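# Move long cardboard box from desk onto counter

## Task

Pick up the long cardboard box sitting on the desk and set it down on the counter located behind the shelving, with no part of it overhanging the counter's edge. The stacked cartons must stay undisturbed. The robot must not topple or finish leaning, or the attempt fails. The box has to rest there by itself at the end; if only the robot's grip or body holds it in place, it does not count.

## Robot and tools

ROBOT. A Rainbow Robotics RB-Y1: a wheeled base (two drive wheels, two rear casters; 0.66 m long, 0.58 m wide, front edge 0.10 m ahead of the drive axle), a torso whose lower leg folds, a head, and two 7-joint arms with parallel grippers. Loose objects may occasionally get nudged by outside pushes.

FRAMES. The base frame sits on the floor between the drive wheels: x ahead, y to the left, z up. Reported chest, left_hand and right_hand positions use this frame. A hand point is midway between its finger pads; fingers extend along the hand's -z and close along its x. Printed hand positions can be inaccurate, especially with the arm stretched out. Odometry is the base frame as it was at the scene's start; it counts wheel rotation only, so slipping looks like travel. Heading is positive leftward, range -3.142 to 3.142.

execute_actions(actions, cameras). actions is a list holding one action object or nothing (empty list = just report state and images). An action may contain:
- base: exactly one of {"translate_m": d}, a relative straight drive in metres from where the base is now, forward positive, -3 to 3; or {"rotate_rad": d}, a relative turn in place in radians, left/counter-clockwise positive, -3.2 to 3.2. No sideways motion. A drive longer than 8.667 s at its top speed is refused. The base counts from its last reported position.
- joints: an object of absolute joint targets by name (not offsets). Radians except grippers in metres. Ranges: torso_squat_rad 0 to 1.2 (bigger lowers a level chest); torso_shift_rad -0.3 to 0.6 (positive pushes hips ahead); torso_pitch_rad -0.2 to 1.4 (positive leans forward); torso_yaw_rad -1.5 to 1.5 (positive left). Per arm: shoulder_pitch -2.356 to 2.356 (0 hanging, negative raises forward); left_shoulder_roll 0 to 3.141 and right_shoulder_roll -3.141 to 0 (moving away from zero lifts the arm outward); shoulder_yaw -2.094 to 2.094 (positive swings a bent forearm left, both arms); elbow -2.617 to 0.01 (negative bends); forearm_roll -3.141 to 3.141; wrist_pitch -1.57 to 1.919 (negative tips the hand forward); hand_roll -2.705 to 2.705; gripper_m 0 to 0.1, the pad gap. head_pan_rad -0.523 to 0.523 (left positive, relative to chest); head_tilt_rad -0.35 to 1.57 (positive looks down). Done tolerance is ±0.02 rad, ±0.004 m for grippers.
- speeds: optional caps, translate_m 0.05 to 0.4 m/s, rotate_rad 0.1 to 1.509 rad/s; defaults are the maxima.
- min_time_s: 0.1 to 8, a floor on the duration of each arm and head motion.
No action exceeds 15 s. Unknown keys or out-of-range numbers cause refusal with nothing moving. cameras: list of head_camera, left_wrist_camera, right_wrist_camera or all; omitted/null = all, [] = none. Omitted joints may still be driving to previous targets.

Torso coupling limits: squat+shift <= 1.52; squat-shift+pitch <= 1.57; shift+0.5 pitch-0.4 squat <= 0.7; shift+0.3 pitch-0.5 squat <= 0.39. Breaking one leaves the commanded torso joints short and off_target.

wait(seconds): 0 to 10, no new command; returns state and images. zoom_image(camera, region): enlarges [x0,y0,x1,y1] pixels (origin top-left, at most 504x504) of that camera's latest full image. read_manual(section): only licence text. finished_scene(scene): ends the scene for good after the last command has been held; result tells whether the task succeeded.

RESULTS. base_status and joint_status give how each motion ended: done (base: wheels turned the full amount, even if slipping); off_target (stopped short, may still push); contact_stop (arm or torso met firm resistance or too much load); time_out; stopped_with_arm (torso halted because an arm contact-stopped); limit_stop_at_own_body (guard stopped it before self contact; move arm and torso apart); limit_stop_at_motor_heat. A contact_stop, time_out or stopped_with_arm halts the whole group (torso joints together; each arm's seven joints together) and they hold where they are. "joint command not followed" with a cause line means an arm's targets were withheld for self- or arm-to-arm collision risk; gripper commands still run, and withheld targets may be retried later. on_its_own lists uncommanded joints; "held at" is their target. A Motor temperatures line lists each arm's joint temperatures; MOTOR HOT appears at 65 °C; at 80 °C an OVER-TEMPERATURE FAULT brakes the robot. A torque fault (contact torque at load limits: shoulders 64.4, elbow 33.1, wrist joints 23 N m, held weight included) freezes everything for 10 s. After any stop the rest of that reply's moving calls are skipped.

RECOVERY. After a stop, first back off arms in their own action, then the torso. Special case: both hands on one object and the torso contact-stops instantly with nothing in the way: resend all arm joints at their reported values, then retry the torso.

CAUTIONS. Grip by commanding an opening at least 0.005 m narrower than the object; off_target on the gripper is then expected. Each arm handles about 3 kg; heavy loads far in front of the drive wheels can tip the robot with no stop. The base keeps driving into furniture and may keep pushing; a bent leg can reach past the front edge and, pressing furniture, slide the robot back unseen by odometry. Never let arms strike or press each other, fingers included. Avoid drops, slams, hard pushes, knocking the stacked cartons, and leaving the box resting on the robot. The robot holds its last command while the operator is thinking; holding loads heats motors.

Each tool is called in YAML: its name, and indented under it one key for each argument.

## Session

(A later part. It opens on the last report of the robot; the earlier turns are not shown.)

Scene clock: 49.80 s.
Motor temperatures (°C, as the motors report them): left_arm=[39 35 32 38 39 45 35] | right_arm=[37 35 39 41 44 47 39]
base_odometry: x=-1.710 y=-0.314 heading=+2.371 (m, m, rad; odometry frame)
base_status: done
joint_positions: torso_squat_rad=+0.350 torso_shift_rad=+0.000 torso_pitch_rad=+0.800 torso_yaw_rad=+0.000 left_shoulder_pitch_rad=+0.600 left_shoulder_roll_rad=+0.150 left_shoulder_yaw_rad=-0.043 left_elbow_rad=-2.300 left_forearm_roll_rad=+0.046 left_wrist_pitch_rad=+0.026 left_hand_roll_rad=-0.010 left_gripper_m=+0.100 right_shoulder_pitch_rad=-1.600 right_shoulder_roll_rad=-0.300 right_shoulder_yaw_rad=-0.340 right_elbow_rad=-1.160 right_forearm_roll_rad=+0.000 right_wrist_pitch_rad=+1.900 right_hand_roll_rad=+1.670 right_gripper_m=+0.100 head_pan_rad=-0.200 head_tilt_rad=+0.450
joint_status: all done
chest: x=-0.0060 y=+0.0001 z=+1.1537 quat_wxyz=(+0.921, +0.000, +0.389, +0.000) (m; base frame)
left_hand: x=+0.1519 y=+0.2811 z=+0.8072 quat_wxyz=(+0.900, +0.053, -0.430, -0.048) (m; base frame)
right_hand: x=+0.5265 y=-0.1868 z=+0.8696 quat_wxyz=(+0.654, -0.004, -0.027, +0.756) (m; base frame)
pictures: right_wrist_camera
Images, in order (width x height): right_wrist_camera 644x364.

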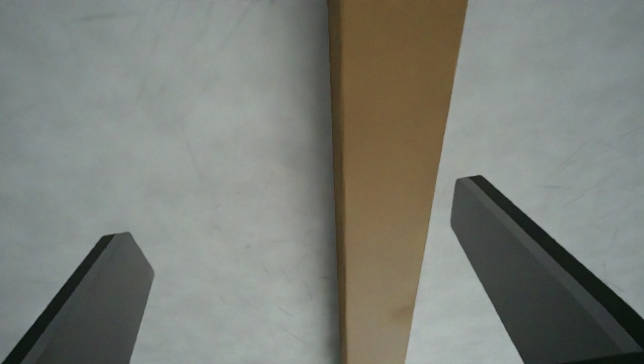

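execute_actions:
  actions:
    - {"base":{"rotate_rad":-0.05},"joints":{"left_shoulder_pitch_rad":0.0,"right_hand_roll_rad":1.7,"right_shoulder_pitch_rad":-1.52,"right_wrist_pitch_rad":1.85}}
  cameras: ["right_wrist_camera","head_camera"]

Scene clock: 51.20 s.
Motor temperatures (°C, as the motors report them): left_arm=[39 35 32 38 39 45 35] | right_arm=[37 35 39 41 44 47 39]
base_odometry: x=-1.710 y=-0.314 heading=+2.322 (m, m, rad; odometry frame)
base_status: done
joint_positions: torso_squat_rad=+0.350 torso_shift_rad=+0.000 torso_pitch_rad=+0.800 torso_yaw_rad=+0.000 left_shoulder_pitch_rad=+0.000 left_shoulder_roll_rad=+0.150 left_shoulder_yaw_rad=-0.043 left_elbow_rad=-2.300 left_forearm_roll_rad=+0.046 left_wrist_pitch_rad=+0.026 left_hand_roll_rad=-0.010 left_gripper_m=+0.100 right_shoulder_pitch_rad=-1.520 right_shoulder_roll_rad=-0.300 right_shoulder_yaw_rad=-0.340 right_elbow_rad=-1.160 right_forearm_roll_rad=+0.000 right_wrist_pitch_rad=+1.850 right_hand_roll_rad=+1.700 right_gripper_m=+0.100 head_pan_rad=-0.200 head_tilt_rad=+0.450
joint_status: all done
chest: x=-0.0061 y=+0.0001 z=+1.1536 quat_wxyz=(+0.921, +0.000, +0.389, +0.000) (m; base frame)
left_hand: x=+0.3553 y=+0.1988 z=+0.9218 quat_wxyz=(+0.741, -0.031, -0.668, -0.063) (m; base frame)
right_hand: x=+0.5116 y=-0.2023 z=+0.8342 quat_wxyz=(+0.651, -0.001, -0.012, +0.759) (m; base frame)
pictures: head_camera, right_wrist_camera
Images, in order (width x height): head_camera 896x504, right_wrist_camera 644x364.

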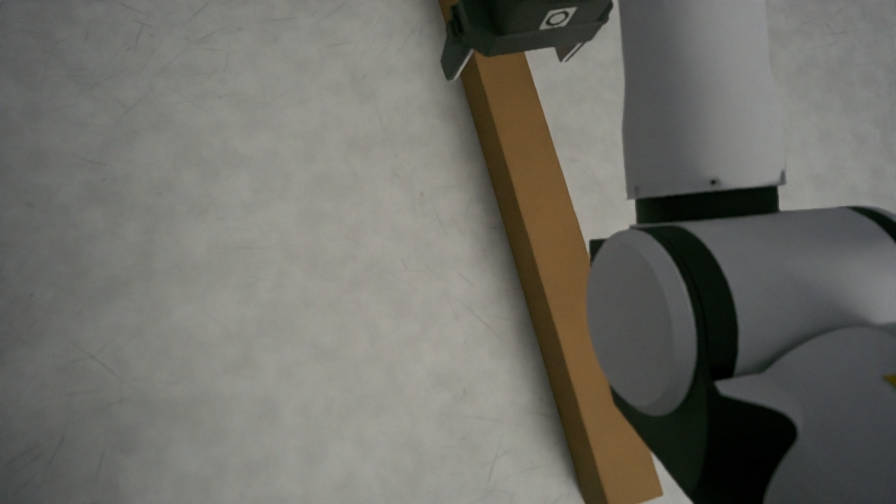

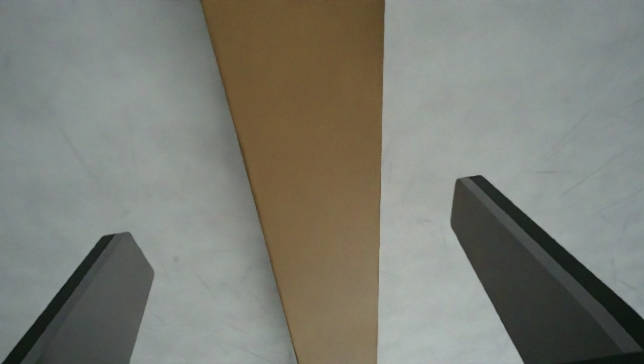

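execute_actions:
  actions:
    - {"joints":{"right_hand_roll_rad":1.78,"right_shoulder_pitch_rad":-1.41,"right_wrist_pitch_rad":1.75}}
  cameras: ["right_wrist_camera","head_camera"]

Scene clock: 52.27 s.
Motor temperatures (°C, as the motors report them): left_arm=[39 35 32 38 39 45 35] | right_arm=[37 35 39 41 44 47 39]
base_odometry: x=-1.710 y=-0.314 heading=+2.322 (m, m, rad; odometry frame)
base_status: not commanded
joint_positions: torso_squat_rad=+0.350 torso_shift_rad=+0.000 torso_pitch_rad=+0.800 torso_yaw_rad=+0.000 left_shoulder_pitch_rad=+0.000 left_shoulder_roll_rad=+0.150 left_shoulder_yaw_rad=-0.043 left_elbow_rad=-2.300 left_forearm_roll_rad=+0.046 left_wrist_pitch_rad=+0.026 left_hand_roll_rad=-0.010 left_gripper_m=+0.100 right_shoulder_pitch_rad=-1.410 right_shoulder_roll_rad=-0.300 right_shoulder_yaw_rad=-0.340 right_elbow_rad=-1.160 right_forearm_roll_rad=+0.000 right_wrist_pitch_rad=+1.750 right_hand_roll_rad=+1.780 right_gripper_m=+0.100 head_pan_rad=-0.200 head_tilt_rad=+0.450
joint_status: all done
chest: x=-0.0061 y=+0.0001 z=+1.1537 quat_wxyz=(+0.921, +0.000, +0.389, +0.000) (m; base frame)
left_hand: x=+0.3553 y=+0.1988 z=+0.9218 quat_wxyz=(+0.741, -0.031, -0.668, -0.063) (m; base frame)
right_hand: x=+0.4936 y=-0.2247 z=+0.7877 quat_wxyz=(+0.630, -0.008, +0.000, +0.777) (m; base frame)
pictures: head_camera, right_wrist_camera
Images, in order (width x height): head_camera 896x504, right_wrist_camera 644x364.

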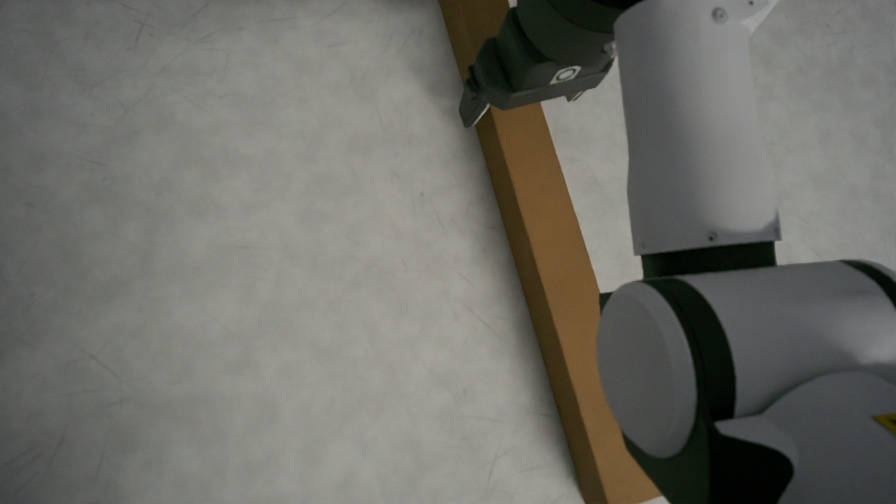

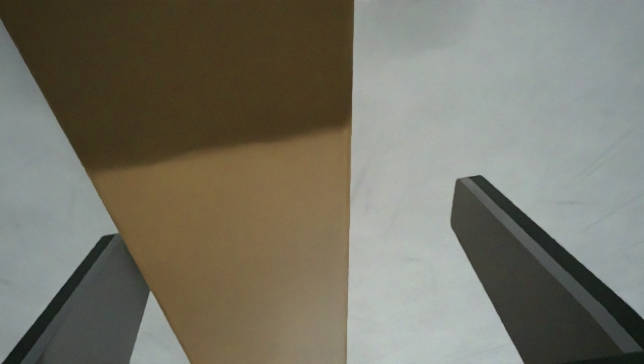

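execute_actions:
  actions:
    - {"joints":{"right_shoulder_roll_rad":-0.26,"right_shoulder_pitch_rad":-1.37,"right_wrist_pitch_rad":1.71}}
  cameras: ["right_wrist_camera"]

execute_actions:
  actions:
    - {"joints":{"right_gripper_m":0.03}}
  cameras: ["right_wrist_camera","head_camera"]

Scene clock: 52.93 s.
Motor temperatures (°C, as the motors report them): left_arm=[39 35 32 38 39 45 35] | right_arm=[37 35 39 41 44 47 39]
base_odometry: x=-1.710 y=-0.314 heading=+2.322 (m, m, rad; odometry frame)
base_status: not commanded
joint_positions: torso_squat_rad=+0.350 torso_shift_rad=+0.000 torso_pitch_rad=+0.800 torso_yaw_rad=+0.000 left_shoulder_pitch_rad=+0.000 left_shoulder_roll_rad=+0.150 left_shoulder_yaw_rad=-0.043 left_elbow_rad=-2.300 left_forearm_roll_rad=+0.046 left_wrist_pitch_rad=+0.026 left_hand_roll_rad=-0.010 left_gripper_m=+0.100 right_shoulder_pitch_rad=-1.370 right_shoulder_roll_rad=-0.260 right_shoulder_yaw_rad=-0.340 right_elbow_rad=-1.160 right_forearm_roll_rad=+0.000 right_wrist_pitch_rad=+1.710 right_hand_roll_rad=+1.780 right_gripper_m=+0.100 head_pan_rad=-0.200 head_tilt_rad=+0.450
joint_status: all done
chest: x=-0.0061 y=+0.0001 z=+1.1537 quat_wxyz=(+0.921, +0.000, +0.389, +0.000) (m; base frame)
left_hand: x=+0.3553 y=+0.1989 z=+0.9218 quat_wxyz=(+0.741, -0.031, -0.668, -0.063) (m; base frame)
right_hand: x=+0.4807 y=-0.2104 z=+0.7656 quat_wxyz=(+0.626, +0.003, -0.005, +0.780) (m; base frame)
pictures: right_wrist_camera
Images, in order (width x height): right_wrist_camera 644x364.

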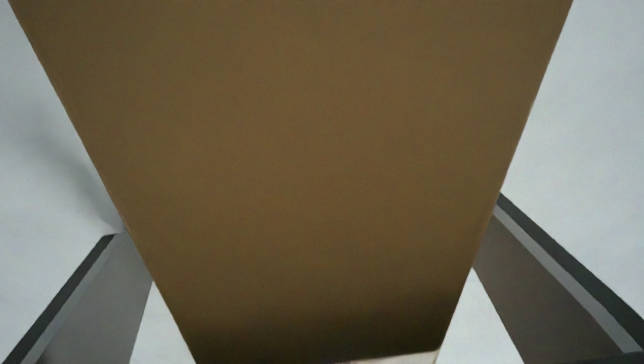

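Scene clock: 54.13 s.
Motor temperatures (°C, as the motors report them): left_arm=[39 35 32 38 39 45 35] | right_arm=[37 35 39 41 44 47 39]
base_odometry: x=-1.710 y=-0.314 heading=+2.322 (m, m, rad; odometry frame)
base_status: not commanded
joint_positions: torso_squat_rad=+0.350 torso_shift_rad=+0.000 torso_pitch_rad=+0.800 torso_yaw_rad=+0.000 left_shoulder_pitch_rad=+0.000 left_shoulder_roll_rad=+0.150 left_shoulder_yaw_rad=-0.043 left_elbow_rad=-2.300 left_forearm_roll_rad=+0.046 left_wrist_pitch_rad=+0.026 left_hand_roll_rad=-0.010 left_gripper_m=+0.100 right_shoulder_pitch_rad=-1.370 right_shoulder_roll_rad=-0.260 right_shoulder_yaw_rad=-0.340 right_elbow_rad=-1.160 right_forearm_roll_rad=+0.000 right_wrist_pitch_rad=+1.710 right_hand_roll_rad=+1.780 right_gripper_m=+0.052 head_pan_rad=-0.200 head_tilt_rad=+0.450
joint_status: right_gripper_m off_target (ended at +0.052, target +0.030)
chest: x=-0.0061 y=+0.0001 z=+1.1537 quat_wxyz=(+0.921, +0.000, +0.389, +0.000) (m; base frame)
left_hand: x=+0.3553 y=+0.1989 z=+0.9218 quat_wxyz=(+0.741, -0.031, -0.668, -0.063) (m; base frame)
right_hand: x=+0.4807 y=-0.2104 z=+0.7656 quat_wxyz=(+0.626, +0.003, -0.005, +0.780) (m; base frame)
pictures: head_camera, right_wrist_camera
Images, in order (width x height): head_camera 896x504, right_wrist_camera 644x364.

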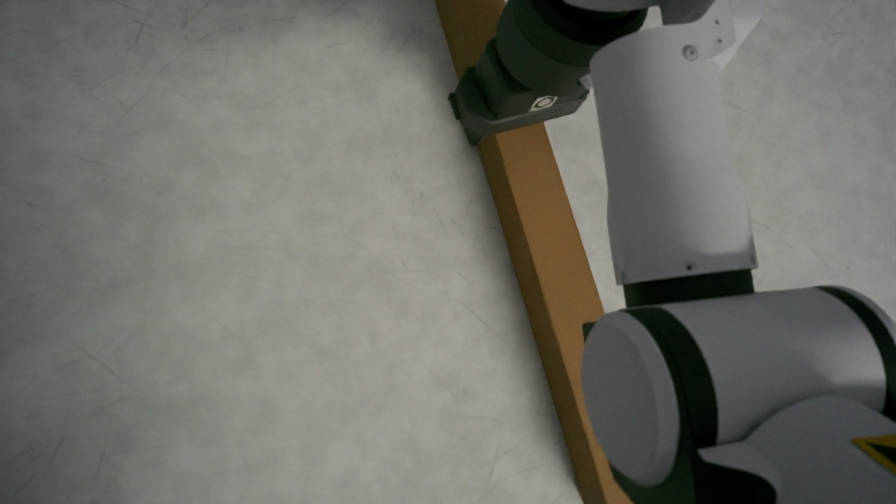

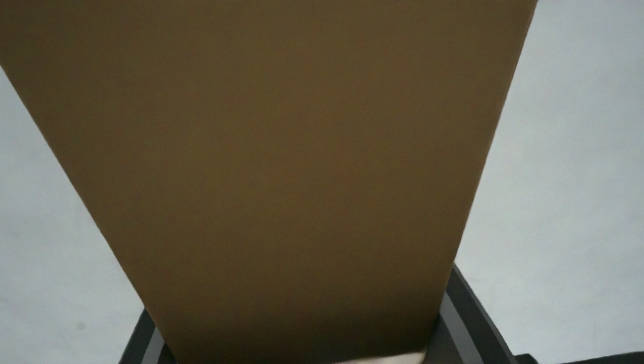

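Test lift.

execute_actions:
  actions:
    - {"joints":{"right_shoulder_pitch_rad":-1.55,"right_wrist_pitch_rad":1.89,"head_tilt_rad":0.2},"min_time_s":1.5}

Scene clock: 56.00 s.
Motor temperatures (°C, as the motors report them): left_arm=[39 35 32 38 39 45 35] | right_arm=[37 35 39 41 44 47 39]
base_odometry: x=-1.710 y=-0.314 heading=+2.322 (m, m, rad; odometry frame)
base_status: not commanded
joint_positions: torso_squat_rad=+0.350 torso_shift_rad=+0.000 torso_pitch_rad=+0.800 torso_yaw_rad=+0.000 left_shoulder_pitch_rad=+0.000 left_shoulder_roll_rad=+0.150 left_shoulder_yaw_rad=-0.043 left_elbow_rad=-2.300 left_forearm_roll_rad=+0.046 left_wrist_pitch_rad=+0.026 left_hand_roll_rad=-0.010 left_gripper_m=+0.100 right_shoulder_pitch_rad=-1.550 right_shoulder_roll_rad=-0.260 right_shoulder_yaw_rad=-0.340 right_elbow_rad=-1.160 right_forearm_roll_rad=+0.000 right_wrist_pitch_rad=+1.890 right_hand_roll_rad=+1.780 right_gripper_m=+0.052 head_pan_rad=-0.200 head_tilt_rad=+0.200
joint_status: all done
chest: x=-0.0061 y=+0.0001 z=+1.1537 quat_wxyz=(+0.921, +0.000, +0.389, +0.000) (m; base frame)
left_hand: x=+0.3553 y=+0.1989 z=+0.9218 quat_wxyz=(+0.741, -0.031, -0.668, -0.063) (m; base frame)
right_hand: x=+0.5066 y=-0.1749 z=+0.8417 quat_wxyz=(+0.606, +0.019, -0.017, +0.795) (m; base frame)
pictures: head_camera, left_wrist_camera, right_wrist_camera
Images, in order (width x height): head_camera 896x504, left_wrist_camera 644x364, right_wrist_camera 644x364.

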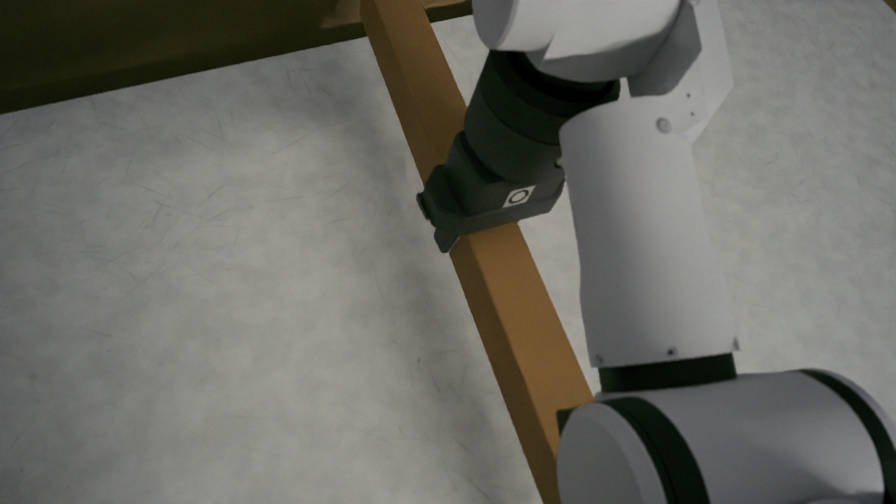

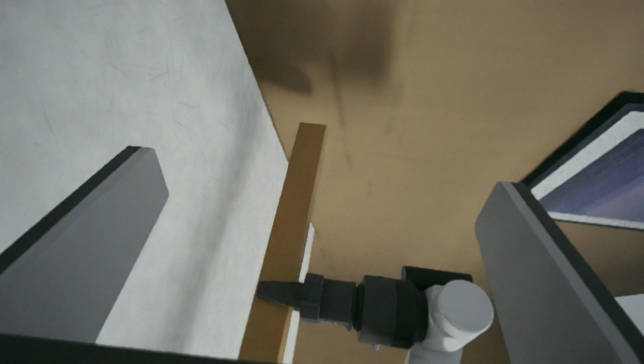

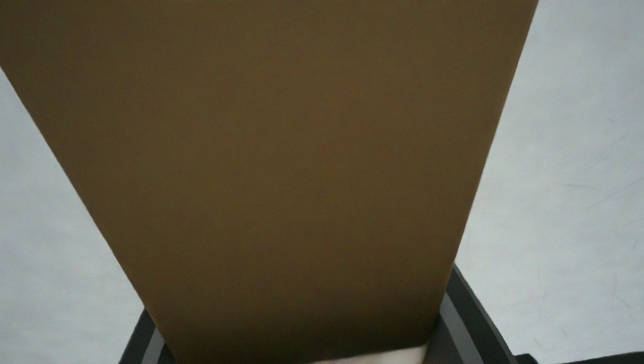

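execute_actions:
  actions:
    - {"joints":{"torso_pitch_rad":0.6,"right_shoulder_pitch_rad":-1.45,"right_elbow_rad":-1.06},"min_time_s":1.5}
  cameras: []

execute_actions:
  actions:
    - {"base":{"translate_m":-0.9},"joints":{"head_pan_rad":0,"head_tilt_rad":0}}
  cameras: ["head_camera"]

Scene clock: 57.90 s.
Motor temperatures (°C, as the motors report them): left_arm=[39 35 32 38 39 45 35] | right_arm=[37 35 39 41 44 47 39]
base_odometry: x=-1.710 y=-0.314 heading=+2.322 (m, m, rad; odometry frame)
base_status: not commanded
joint_positions: torso_squat_rad=+0.350 torso_shift_rad=+0.000 torso_pitch_rad=+0.600 torso_yaw_rad=+0.000 left_shoulder_pitch_rad=+0.000 left_shoulder_roll_rad=+0.150 left_shoulder_yaw_rad=-0.043 left_elbow_rad=-2.300 left_forearm_roll_rad=+0.046 left_wrist_pitch_rad=+0.026 left_hand_roll_rad=-0.010 left_gripper_m=+0.100 right_shoulder_pitch_rad=-1.450 right_shoulder_roll_rad=-0.260 right_shoulder_yaw_rad=-0.340 right_elbow_rad=-1.060 right_forearm_roll_rad=+0.000 right_wrist_pitch_rad=+1.890 right_hand_roll_rad=+1.780 right_gripper_m=+0.052 head_pan_rad=-0.200 head_tilt_rad=+0.200
joint_status: all done
chest: x=-0.0533 y=+0.0001 z=+1.1935 quat_wxyz=(+0.955, +0.000, +0.295, +0.000) (m; base frame)
left_hand: x=+0.3469 y=+0.1989 z=+1.0381 quat_wxyz=(+0.670, -0.025, -0.739, -0.066) (m; base frame)
right_hand: x=+0.4680 y=-0.1947 z=+0.9157 quat_wxyz=(+0.615, +0.008, -0.009, +0.788) (m; base frame)
pictures: none
No camera images: the call's "cameras" was empty. Leave "cameras" out to get every camera's image.

Scene clock: 61.93 s.
Motor temperatures (°C, as the motors report them): left_arm=[39 35 32 38 39 45 35] | right_arm=[37 35 39 41 44 47 39]
base_odometry: x=-1.096 y=-0.972 heading=+2.321 (m, m, rad; odometry frame)
base_status: done
joint_positions: torso_squat_rad=+0.350 torso_shift_rad=+0.000 torso_pitch_rad=+0.600 torso_yaw_rad=+0.000 left_shoulder_pitch_rad=+0.000 left_shoulder_roll_rad=+0.150 left_shoulder_yaw_rad=-0.043 left_elbow_rad=-2.300 left_forearm_roll_rad=+0.046 left_wrist_pitch_rad=+0.026 left_hand_roll_rad=-0.010 left_gripper_m=+0.100 right_shoulder_pitch_rad=-1.450 right_shoulder_roll_rad=-0.260 right_shoulder_yaw_rad=-0.340 right_elbow_rad=-1.060 right_forearm_roll_rad=+0.000 right_wrist_pitch_rad=+1.890 right_hand_roll_rad=+1.780 right_gripper_m=+0.052 head_pan_rad=+0.000 head_tilt_rad=+0.000
joint_status: all done
chest: x=-0.0533 y=+0.0001 z=+1.1935 quat_wxyz=(+0.955, +0.000, +0.295, +0.000) (m; base frame)
left_hand: x=+0.3469 y=+0.1989 z=+1.0381 quat_wxyz=(+0.670, -0.025, -0.739, -0.066) (m; base frame)
right_hand: x=+0.4679 y=-0.1947 z=+0.9156 quat_wxyz=(+0.615, +0.008, -0.008, +0.788) (m; base frame)
pictures: head_camera
Images, in order (width x height): head_camera 896x504.

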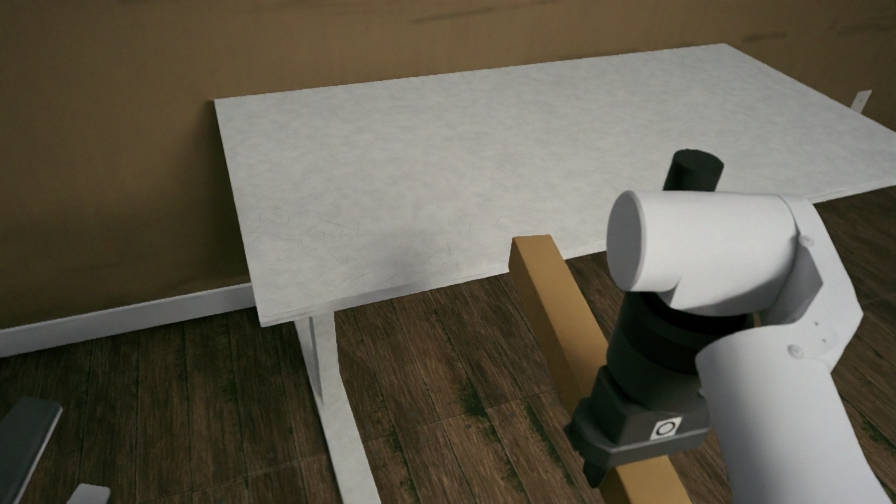

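execute_actions:
  actions:
    - {"base":{"rotate_rad":1.95},"speeds":{"rotate_rad":0.7}}
  cameras: ["head_camera"]

execute_actions:
  actions:
    - {"base":{"translate_m":1.3},"joints":{"head_tilt_rad":-0.3,"head_pan_rad":0.5}}
  cameras: ["head_camera"]

Scene clock: 66.67 s.
Motor temperatures (°C, as the motors report them): left_arm=[39 35 32 38 39 45 35] | right_arm=[37 35 39 41 44 47 39]
base_odometry: x=-1.096 y=-0.972 heading=-2.013 (m, m, rad; odometry frame)
base_status: done
joint_positions: torso_squat_rad=+0.350 torso_shift_rad=+0.000 torso_pitch_rad=+0.600 torso_yaw_rad=+0.000 left_shoulder_pitch_rad=+0.000 left_shoulder_roll_rad=+0.150 left_shoulder_yaw_rad=-0.043 left_elbow_rad=-2.300 left_forearm_roll_rad=+0.046 left_wrist_pitch_rad=+0.026 left_hand_roll_rad=-0.010 left_gripper_m=+0.100 right_shoulder_pitch_rad=-1.450 right_shoulder_roll_rad=-0.260 right_shoulder_yaw_rad=-0.340 right_elbow_rad=-1.060 right_forearm_roll_rad=+0.000 right_wrist_pitch_rad=+1.890 right_hand_roll_rad=+1.780 right_gripper_m=+0.052 head_pan_rad=+0.000 head_tilt_rad=+0.000
joint_status: not commanded
chest: x=-0.0533 y=+0.0001 z=+1.1935 quat_wxyz=(+0.955, +0.000, +0.295, +0.000) (m; base frame)
left_hand: x=+0.3469 y=+0.1989 z=+1.0381 quat_wxyz=(+0.670, -0.025, -0.739, -0.066) (m; base frame)
right_hand: x=+0.4679 y=-0.1947 z=+0.9156 quat_wxyz=(+0.615, +0.008, -0.008, +0.788) (m; base frame)
pictures: head_camera
Images, in order (width x height): head_camera 896x504.

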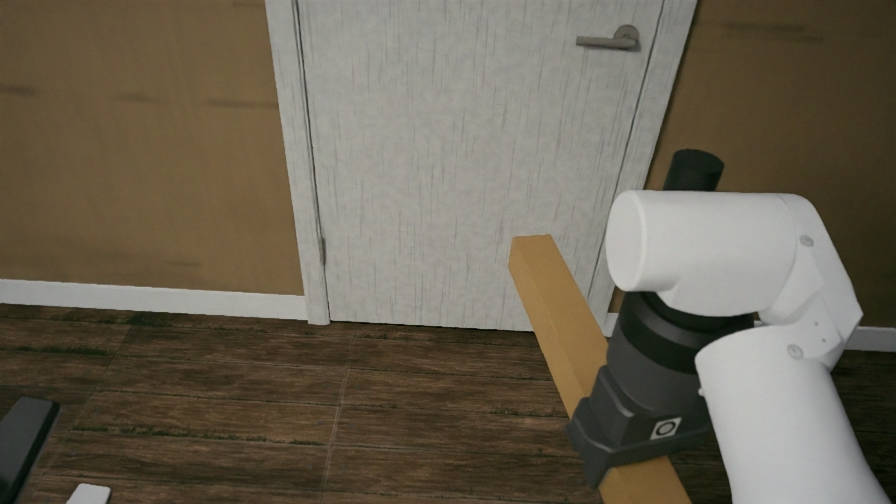

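Scene clock: 79.60 s.
Motor temperatures (°C, as the motors report them): left_arm=[39 35 32 38 39 45 35] | right_arm=[38 35 39 41 44 48 39]
TORQUE FAULT: right_shoulder_roll_rad reached its load limit. The robot stopped for 10 seconds, dropped its targets and accepts commands again. The stop added 8.7 s to the call and to motion_time.
base_odometry: x=-1.529 y=-1.888 heading=-2.014 (m, m, rad; odometry frame)
base_status: translate_m torque_fault (by the wheels' count: +1.014 of +1.300)
joint_positions: torso_squat_rad=+0.350 torso_shift_rad=-0.002 torso_pitch_rad=+0.597 torso_yaw_rad=+0.000 left_shoulder_pitch_rad=+0.000 left_shoulder_roll_rad=+0.150 left_shoulder_yaw_rad=-0.043 left_elbow_rad=-2.300 left_forearm_roll_rad=+0.046 left_wrist_pitch_rad=+0.026 left_hand_roll_rad=-0.010 left_gripper_m=+0.100 right_shoulder_pitch_rad=-1.417 right_shoulder_roll_rad=-0.239 right_shoulder_yaw_rad=-0.337 right_elbow_rad=-1.071 right_forearm_roll_rad=-0.001 right_wrist_pitch_rad=+1.894 right_hand_roll_rad=+1.781 right_gripper_m=+0.058 head_pan_rad=+0.500 head_tilt_rad=-0.300
joint_status: all done
on_its_own: right_shoulder_pitch_rad is held at -1.421, not at your -1.450, since a torque_fault
chest: x=-0.0551 y=+0.0002 z=+1.1938 quat_wxyz=(+0.956, +0.000, +0.294, +0.000) (m; base frame)
left_hand: x=+0.3457 y=+0.1987 z=+1.0395 quat_wxyz=(+0.669, -0.025, -0.740, -0.066) (m; base frame)
right_hand: x=+0.4543 y=-0.1899 z=+0.9022 quat_wxyz=(+0.612, +0.021, -0.002, +0.790) (m; base frame)
pictures: head_camera
Images, in order (width x height): head_camera 896x504.

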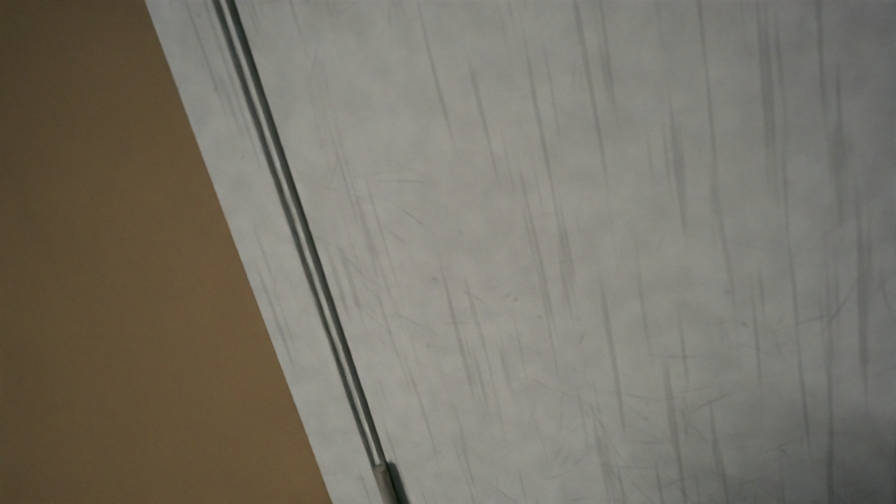

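execute_actions:
  actions:
    - {"base":{"translate_m":-0.45},"joints":{"head_tilt_rad":0.2,"head_pan_rad":0,"right_gripper_m":0.03}}

Scene clock: 82.47 s.
Motor temperatures (°C, as the motors report them): left_arm=[39 35 32 38 39 45 35] | right_arm=[38 35 39 41 44 48 39]
base_odometry: x=-1.336 y=-1.482 heading=-2.015 (m, m, rad; odometry frame)
base_status: done
joint_positions: torso_squat_rad=+0.350 torso_shift_rad=+0.000 torso_pitch_rad=+0.600 torso_yaw_rad=+0.000 left_shoulder_pitch_rad=+0.000 left_shoulder_roll_rad=+0.150 left_shoulder_yaw_rad=-0.043 left_elbow_rad=-2.300 left_forearm_roll_rad=+0.046 left_wrist_pitch_rad=+0.026 left_hand_roll_rad=-0.010 left_gripper_m=+0.100 right_shoulder_pitch_rad=-1.420 right_shoulder_roll_rad=-0.242 right_shoulder_yaw_rad=-0.338 right_elbow_rad=-1.070 right_forearm_roll_rad=-0.001 right_wrist_pitch_rad=+1.893 right_hand_roll_rad=+1.781 right_gripper_m=+0.058 head_pan_rad=+0.000 head_tilt_rad=+0.200
joint_status: right_gripper_m off_target (ended at +0.058, target +0.030); the others done
on_its_own: right_shoulder_pitch_rad is held at -1.421, not at your -1.450, since a torque_fault
chest: x=-0.0533 y=+0.0001 z=+1.1935 quat_wxyz=(+0.955, +0.000, +0.295, +0.000) (m; base frame)
left_hand: x=+0.3469 y=+0.1989 z=+1.0380 quat_wxyz=(+0.670, -0.025, -0.739, -0.066) (m; base frame)
right_hand: x=+0.4570 y=-0.1907 z=+0.9024 quat_wxyz=(+0.613, +0.020, -0.002, +0.790) (m; base frame)
pictures: head_camera, left_wrist_camera, right_wrist_camera
Images, in order (width x height): head_camera 896x504, left_wrist_camera 644x364, right_wrist_camera 644x364.

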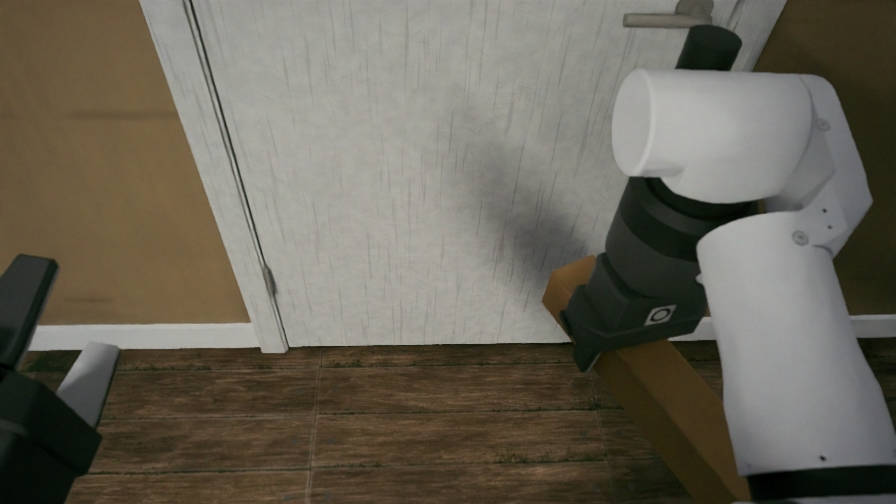

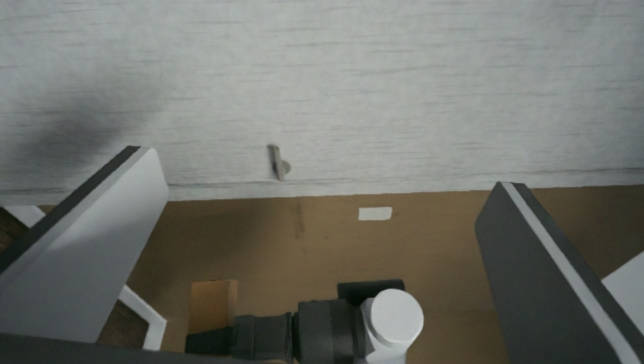

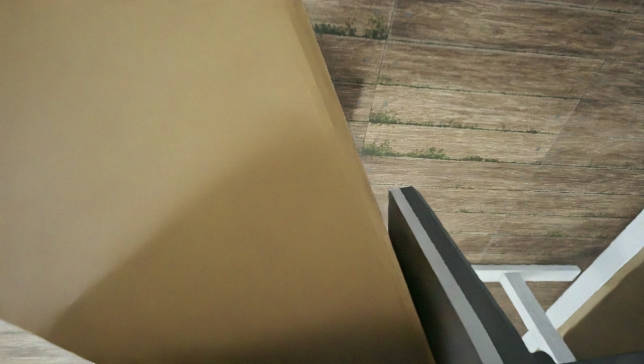

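execute_actions:
  actions:
    - {"base":{"rotate_rad":1.57},"speeds":{"rotate_rad":0.5},"joints":{"head_tilt_rad":-0.1}}

Scene clock: 87.07 s.
Motor temperatures (°C, as the motors report them): left_arm=[39 35 32 38 39 45 35] | right_arm=[38 35 39 41 44 48 39]
base_odometry: x=-1.336 y=-1.482 heading=-0.446 (m, m, rad; odometry frame)
base_status: done
joint_positions: torso_squat_rad=+0.350 torso_shift_rad=+0.000 torso_pitch_rad=+0.600 torso_yaw_rad=+0.000 left_shoulder_pitch_rad=+0.000 left_shoulder_roll_rad=+0.150 left_shoulder_yaw_rad=-0.043 left_elbow_rad=-2.300 left_forearm_roll_rad=+0.046 left_wrist_pitch_rad=+0.026 left_hand_roll_rad=-0.010 left_gripper_m=+0.100 right_shoulder_pitch_rad=-1.420 right_shoulder_roll_rad=-0.242 right_shoulder_yaw_rad=-0.338 right_elbow_rad=-1.070 right_forearm_roll_rad=-0.001 right_wrist_pitch_rad=+1.893 right_hand_roll_rad=+1.781 right_gripper_m=+0.058 head_pan_rad=+0.000 head_tilt_rad=-0.100
joint_status: all done
on_its_own: right_shoulder_pitch_rad is held at -1.421, not at your -1.450, since a torque_fault
chest: x=-0.0533 y=+0.0001 z=+1.1935 quat_wxyz=(+0.955, +0.000, +0.295, +0.000) (m; base frame)
left_hand: x=+0.3469 y=+0.1989 z=+1.0380 quat_wxyz=(+0.670, -0.025, -0.739, -0.066) (m; base frame)
right_hand: x=+0.4570 y=-0.1907 z=+0.9024 quat_wxyz=(+0.613, +0.020, -0.002, +0.790) (m; base frame)
pictures: head_camera, left_wrist_camera, right_wrist_camera
Images, in order (width x height): head_camera 896x504, left_wrist_camera 644x364, right_wrist_camera 644x364.

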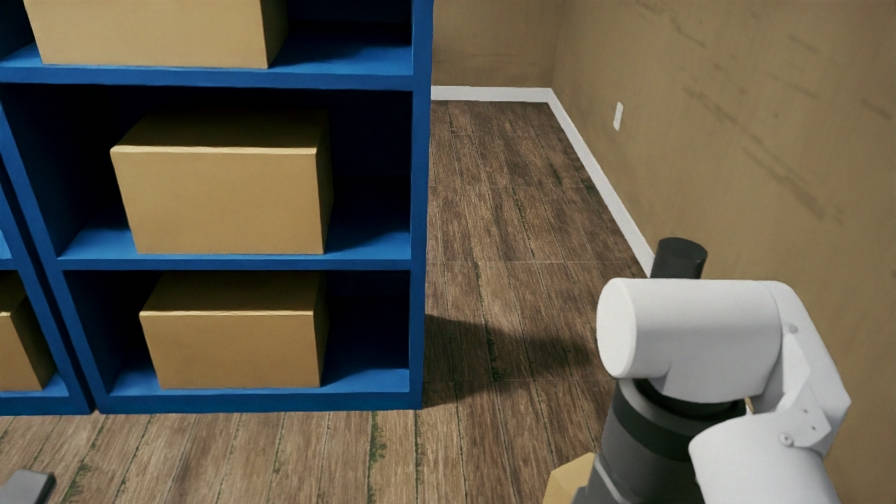

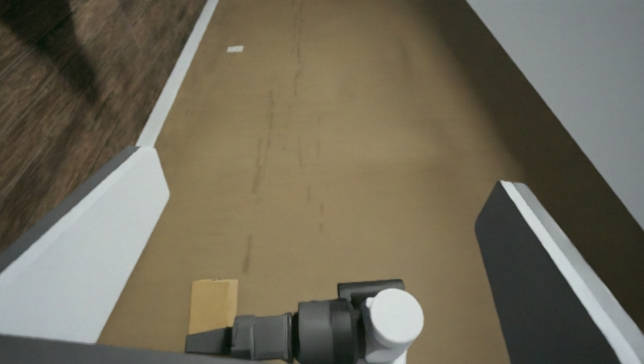

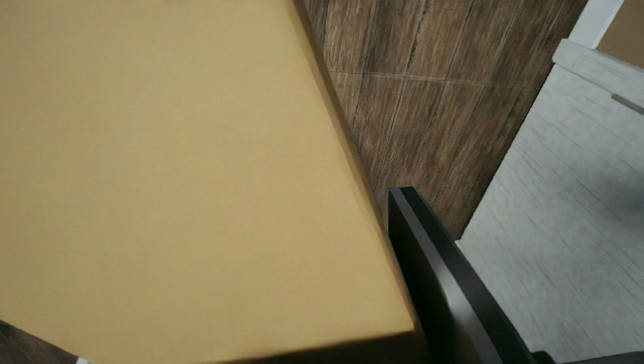

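execute_actions:
  actions:
    - {"base":{"rotate_rad":-0.35},"speeds":{"rotate_rad":0.5}}
  cameras: ["head_camera"]

execute_actions:
  actions:
    - {"base":{"translate_m":0.8},"speeds":{"translate_m":0.25}}
  cameras: ["head_camera"]

Scene clock: 89.20 s.
Motor temperatures (°C, as the motors report them): left_arm=[39 35 32 38 39 45 35] | right_arm=[38 35 39 41 44 48 39]
base_odometry: x=-1.336 y=-1.482 heading=-0.795 (m, m, rad; odometry frame)
base_status: done
joint_positions: torso_squat_rad=+0.350 torso_shift_rad=+0.000 torso_pitch_rad=+0.600 torso_yaw_rad=+0.000 left_shoulder_pitch_rad=+0.000 left_shoulder_roll_rad=+0.150 left_shoulder_yaw_rad=-0.043 left_elbow_rad=-2.300 left_forearm_roll_rad=+0.046 left_wrist_pitch_rad=+0.026 left_hand_roll_rad=-0.010 left_gripper_m=+0.100 right_shoulder_pitch_rad=-1.420 right_shoulder_roll_rad=-0.242 right_shoulder_yaw_rad=-0.338 right_elbow_rad=-1.070 right_forearm_roll_rad=-0.001 right_wrist_pitch_rad=+1.893 right_hand_roll_rad=+1.781 right_gripper_m=+0.058 head_pan_rad=+0.000 head_tilt_rad=-0.100
joint_status: not commanded
on_its_own: right_shoulder_pitch_rad is held at -1.421, not at your -1.450, since a torque_fault
chest: x=-0.0533 y=+0.0001 z=+1.1935 quat_wxyz=(+0.955, +0.000, +0.295, +0.000) (m; base frame)
left_hand: x=+0.3469 y=+0.1989 z=+1.0380 quat_wxyz=(+0.670, -0.025, -0.739, -0.066) (m; base frame)
right_hand: x=+0.4570 y=-0.1907 z=+0.9024 quat_wxyz=(+0.613, +0.020, -0.002, +0.790) (m; base frame)
pictures: head_camera
Images, in order (width x height): head_camera 896x504.

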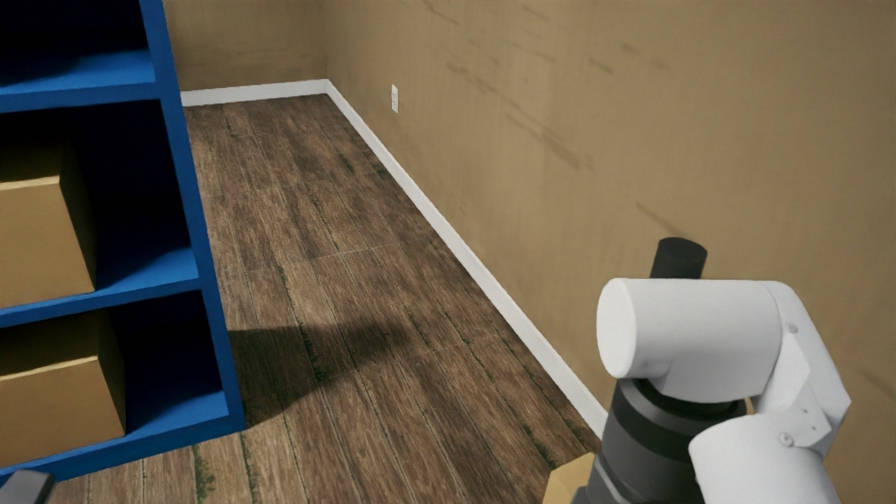

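Scene clock: 93.37 s.
Motor temperatures (°C, as the motors report them): left_arm=[39 35 32 39 39 45 35] | right_arm=[38 35 39 41 44 48 39]
base_odometry: x=-0.775 y=-2.053 heading=-0.794 (m, m, rad; odometry frame)
base_status: done
joint_positions: torso_squat_rad=+0.350 torso_shift_rad=+0.000 torso_pitch_rad=+0.600 torso_yaw_rad=+0.000 left_shoulder_pitch_rad=+0.000 left_shoulder_roll_rad=+0.150 left_shoulder_yaw_rad=-0.043 left_elbow_rad=-2.300 left_forearm_roll_rad=+0.046 left_wrist_pitch_rad=+0.026 left_hand_roll_rad=-0.010 left_gripper_m=+0.100 right_shoulder_pitch_rad=-1.421 right_shoulder_roll_rad=-0.242 right_shoulder_yaw_rad=-0.338 right_elbow_rad=-1.070 right_forearm_roll_rad=-0.001 right_wrist_pitch_rad=+1.893 right_hand_roll_rad=+1.781 right_gripper_m=+0.058 head_pan_rad=+0.000 head_tilt_rad=-0.100
joint_status: not commanded
on_its_own: right_shoulder_pitch_rad is held at -1.421, not at your -1.450, since a torque_fault
chest: x=-0.0533 y=+0.0001 z=+1.1934 quat_wxyz=(+0.955, +0.000, +0.296, +0.000) (m; base frame)
left_hand: x=+0.3470 y=+0.1989 z=+1.0380 quat_wxyz=(+0.670, -0.025, -0.739, -0.066) (m; base frame)
right_hand: x=+0.4570 y=-0.1907 z=+0.9023 quat_wxyz=(+0.613, +0.020, -0.002, +0.790) (m; base frame)
pictures: head_camera
Images, in order (width x height): head_camera 896x504.

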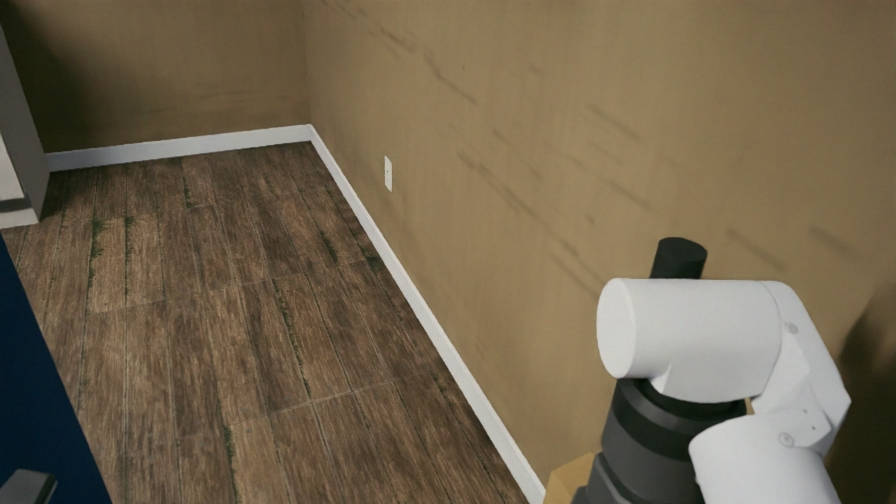

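execute_actions:
  actions:
    - {"base":{"rotate_rad":0.35},"speeds":{"rotate_rad":0.4},"joints":{"head_tilt_rad":0.1}}

Scene clock: 95.40 s.
Motor temperatures (°C, as the motors report them): left_arm=[39 35 32 39 39 45 35] | right_arm=[38 35 39 41 44 48 39]
base_odometry: x=-0.775 y=-2.052 heading=-0.445 (m, m, rad; odometry frame)
base_status: done
joint_positions: torso_squat_rad=+0.350 torso_shift_rad=+0.000 torso_pitch_rad=+0.600 torso_yaw_rad=+0.000 left_shoulder_pitch_rad=+0.000 left_shoulder_roll_rad=+0.150 left_shoulder_yaw_rad=-0.043 left_elbow_rad=-2.300 left_forearm_roll_rad=+0.046 left_wrist_pitch_rad=+0.026 left_hand_roll_rad=-0.010 left_gripper_m=+0.100 right_shoulder_pitch_rad=-1.421 right_shoulder_roll_rad=-0.242 right_shoulder_yaw_rad=-0.338 right_elbow_rad=-1.070 right_forearm_roll_rad=-0.001 right_wrist_pitch_rad=+1.893 right_hand_roll_rad=+1.781 right_gripper_m=+0.058 head_pan_rad=+0.000 head_tilt_rad=+0.100
joint_status: all done
on_its_own: right_shoulder_pitch_rad is held at -1.421, not at your -1.450, since a torque_fault
chest: x=-0.0533 y=+0.0001 z=+1.1934 quat_wxyz=(+0.955, +0.000, +0.296, +0.000) (m; base frame)
left_hand: x=+0.3470 y=+0.1989 z=+1.0380 quat_wxyz=(+0.670, -0.025, -0.739, -0.066) (m; base frame)
right_hand: x=+0.4570 y=-0.1907 z=+0.9023 quat_wxyz=(+0.613, +0.020, -0.002, +0.790) (m; base frame)
pictures: head_camera, left_wrist_camera, right_wrist_camera
Images, in order (width x height): head_camera 896x504, left_wrist_camera 644x364, right_wrist_camera 644x364.

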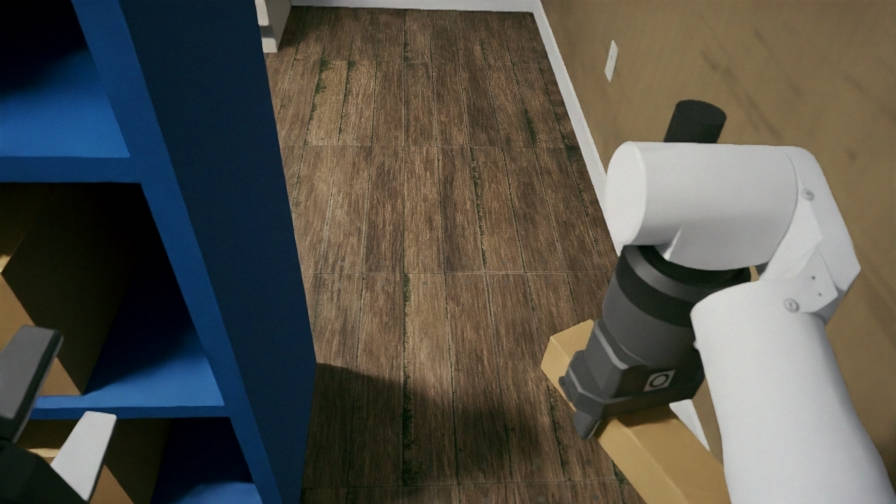

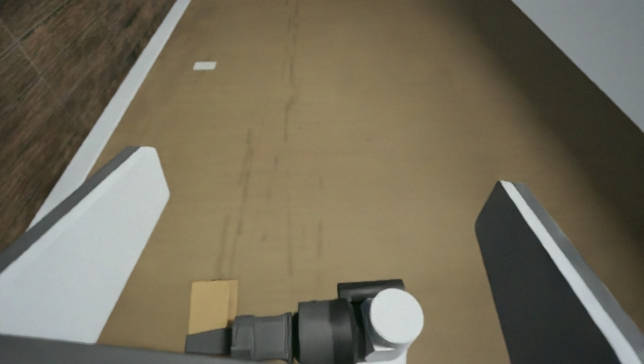

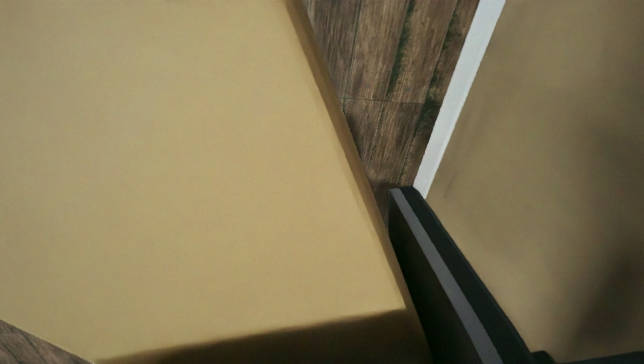

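execute_actions:
  actions:
    - {"base":{"rotate_rad":-0.12},"speeds":{"rotate_rad":0.4},"joints":{"left_shoulder_roll_rad":0.03}}
  cameras: []

execute_actions:
  actions:
    - {"base":{"translate_m":0.55},"speeds":{"translate_m":0.25}}
  cameras: []

execute_actions:
  actions:
    - {"base":{"rotate_rad":0.12},"speeds":{"rotate_rad":0.4}}
  cameras: ["head_camera","left_wrist_camera"]

Scene clock: 96.87 s.
Motor temperatures (°C, as the motors report them): left_arm=[39 35 32 39 39 45 35] | right_arm=[38 35 39 41 44 48 39]
base_odometry: x=-0.775 y=-2.053 heading=-0.564 (m, m, rad; odometry frame)
base_status: done
joint_positions: torso_squat_rad=+0.350 torso_shift_rad=+0.000 torso_pitch_rad=+0.600 torso_yaw_rad=+0.000 left_shoulder_pitch_rad=+0.000 left_shoulder_roll_rad=+0.030 left_shoulder_yaw_rad=-0.043 left_elbow_rad=-2.300 left_forearm_roll_rad=+0.046 left_wrist_pitch_rad=+0.026 left_hand_roll_rad=-0.010 left_gripper_m=+0.100 right_shoulder_pitch_rad=-1.421 right_shoulder_roll_rad=-0.242 right_shoulder_yaw_rad=-0.338 right_elbow_rad=-1.070 right_forearm_roll_rad=-0.001 right_wrist_pitch_rad=+1.893 right_hand_roll_rad=+1.781 right_gripper_m=+0.058 head_pan_rad=+0.000 head_tilt_rad=+0.100
joint_status: all done
on_its_own: right_shoulder_pitch_rad is held at -1.421, not at your -1.450, since a torque_fault
chest: x=-0.0533 y=+0.0001 z=+1.1934 quat_wxyz=(+0.955, +0.000, +0.296, +0.000) (m; base frame)
left_hand: x=+0.3483 y=+0.2011 z=+1.0400 quat_wxyz=(+0.670, -0.033, -0.742, -0.007) (m; base frame)
right_hand: x=+0.4570 y=-0.1907 z=+0.9023 quat_wxyz=(+0.613, +0.020, -0.002, +0.790) (m; base frame)
pictures: none
No camera images: the call's "cameras" was empty. Leave "cameras" out to get every camera's image.

Scene clock: 100.07 s.
Motor temperatures (°C, as the motors report them): left_arm=[39 35 32 39 39 45 35] | right_arm=[38 35 39 41 44 47 39]
base_odometry: x=-0.310 y=-2.346 heading=-0.563 (m, m, rad; odometry frame)
base_status: done
joint_positions: torso_squat_rad=+0.350 torso_shift_rad=+0.000 torso_pitch_rad=+0.600 torso_yaw_rad=+0.000 left_shoulder_pitch_rad=+0.000 left_shoulder_roll_rad=+0.030 left_shoulder_yaw_rad=-0.043 left_elbow_rad=-2.300 left_forearm_roll_rad=+0.046 left_wrist_pitch_rad=+0.026 left_hand_roll_rad=-0.010 left_gripper_m=+0.100 right_shoulder_pitch_rad=-1.421 right_shoulder_roll_rad=-0.242 right_shoulder_yaw_rad=-0.338 right_elbow_rad=-1.070 right_forearm_roll_rad=-0.001 right_wrist_pitch_rad=+1.893 right_hand_roll_rad=+1.781 right_gripper_m=+0.058 head_pan_rad=+0.000 head_tilt_rad=+0.100
joint_status: not commanded
on_its_own: right_shoulder_pitch_rad is held at -1.421, not at your -1.450, since a torque_fault
chest: x=-0.0533 y=+0.0001 z=+1.1934 quat_wxyz=(+0.955, +0.000, +0.296, +0.000) (m; base frame)
left_hand: x=+0.3483 y=+0.2011 z=+1.0400 quat_wxyz=(+0.670, -0.033, -0.742, -0.007) (m; base frame)
right_hand: x=+0.4571 y=-0.1907 z=+0.9023 quat_wxyz=(+0.613, +0.020, -0.002, +0.790) (m; base frame)
pictures: none
No camera images: the call's "cameras" was empty. Leave "cameras" out to get every camera's image.

Scene clock: 101.40 s.
Motor temperatures (°C, as the motors report them): left_arm=[39 35 32 39 39 45 35] | right_arm=[38 35 39 41 44 47 39]
base_odometry: x=-0.310 y=-2.346 heading=-0.444 (m, m, rad; odometry frame)
base_status: done
joint_positions: torso_squat_rad=+0.350 torso_shift_rad=+0.000 torso_pitch_rad=+0.600 torso_yaw_rad=+0.000 left_shoulder_pitch_rad=+0.000 left_shoulder_roll_rad=+0.030 left_shoulder_yaw_rad=-0.043 left_elbow_rad=-2.300 left_forearm_roll_rad=+0.046 left_wrist_pitch_rad=+0.026 left_hand_roll_rad=-0.010 left_gripper_m=+0.100 right_shoulder_pitch_rad=-1.421 right_shoulder_roll_rad=-0.242 right_shoulder_yaw_rad=-0.338 right_elbow_rad=-1.070 right_forearm_roll_rad=-0.001 right_wrist_pitch_rad=+1.893 right_hand_roll_rad=+1.781 right_gripper_m=+0.058 head_pan_rad=+0.000 head_tilt_rad=+0.100
joint_status: not commanded
on_its_own: right_shoulder_pitch_rad is held at -1.421, not at your -1.450, since a torque_fault
chest: x=-0.0533 y=+0.0001 z=+1.1934 quat_wxyz=(+0.955, +0.000, +0.296, +0.000) (m; base frame)
left_hand: x=+0.3483 y=+0.2011 z=+1.0400 quat_wxyz=(+0.670, -0.033, -0.742, -0.007) (m; base frame)
right_hand: x=+0.4571 y=-0.1907 z=+0.9023 quat_wxyz=(+0.613, +0.020, -0.002, +0.790) (m; base frame)
pictures: head_camera, left_wrist_camera
Images, in order (width x height): head_camera 896x504, left_wrist_camera 644x364.

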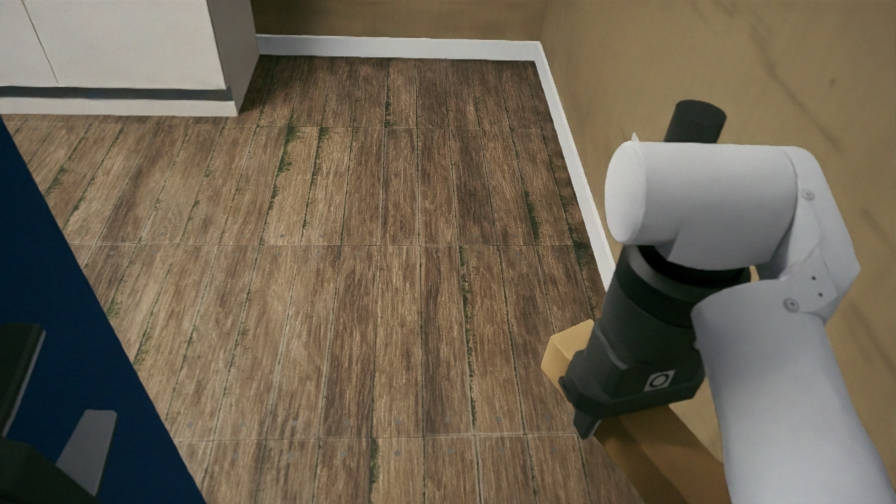

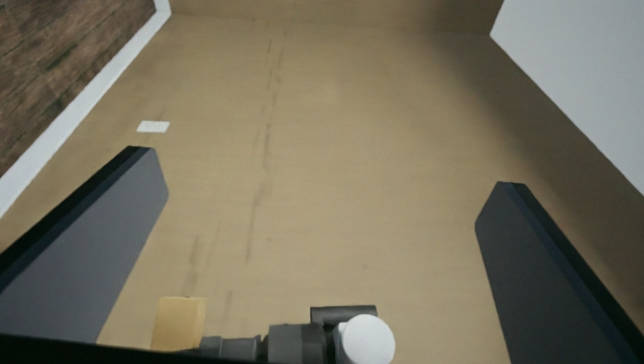

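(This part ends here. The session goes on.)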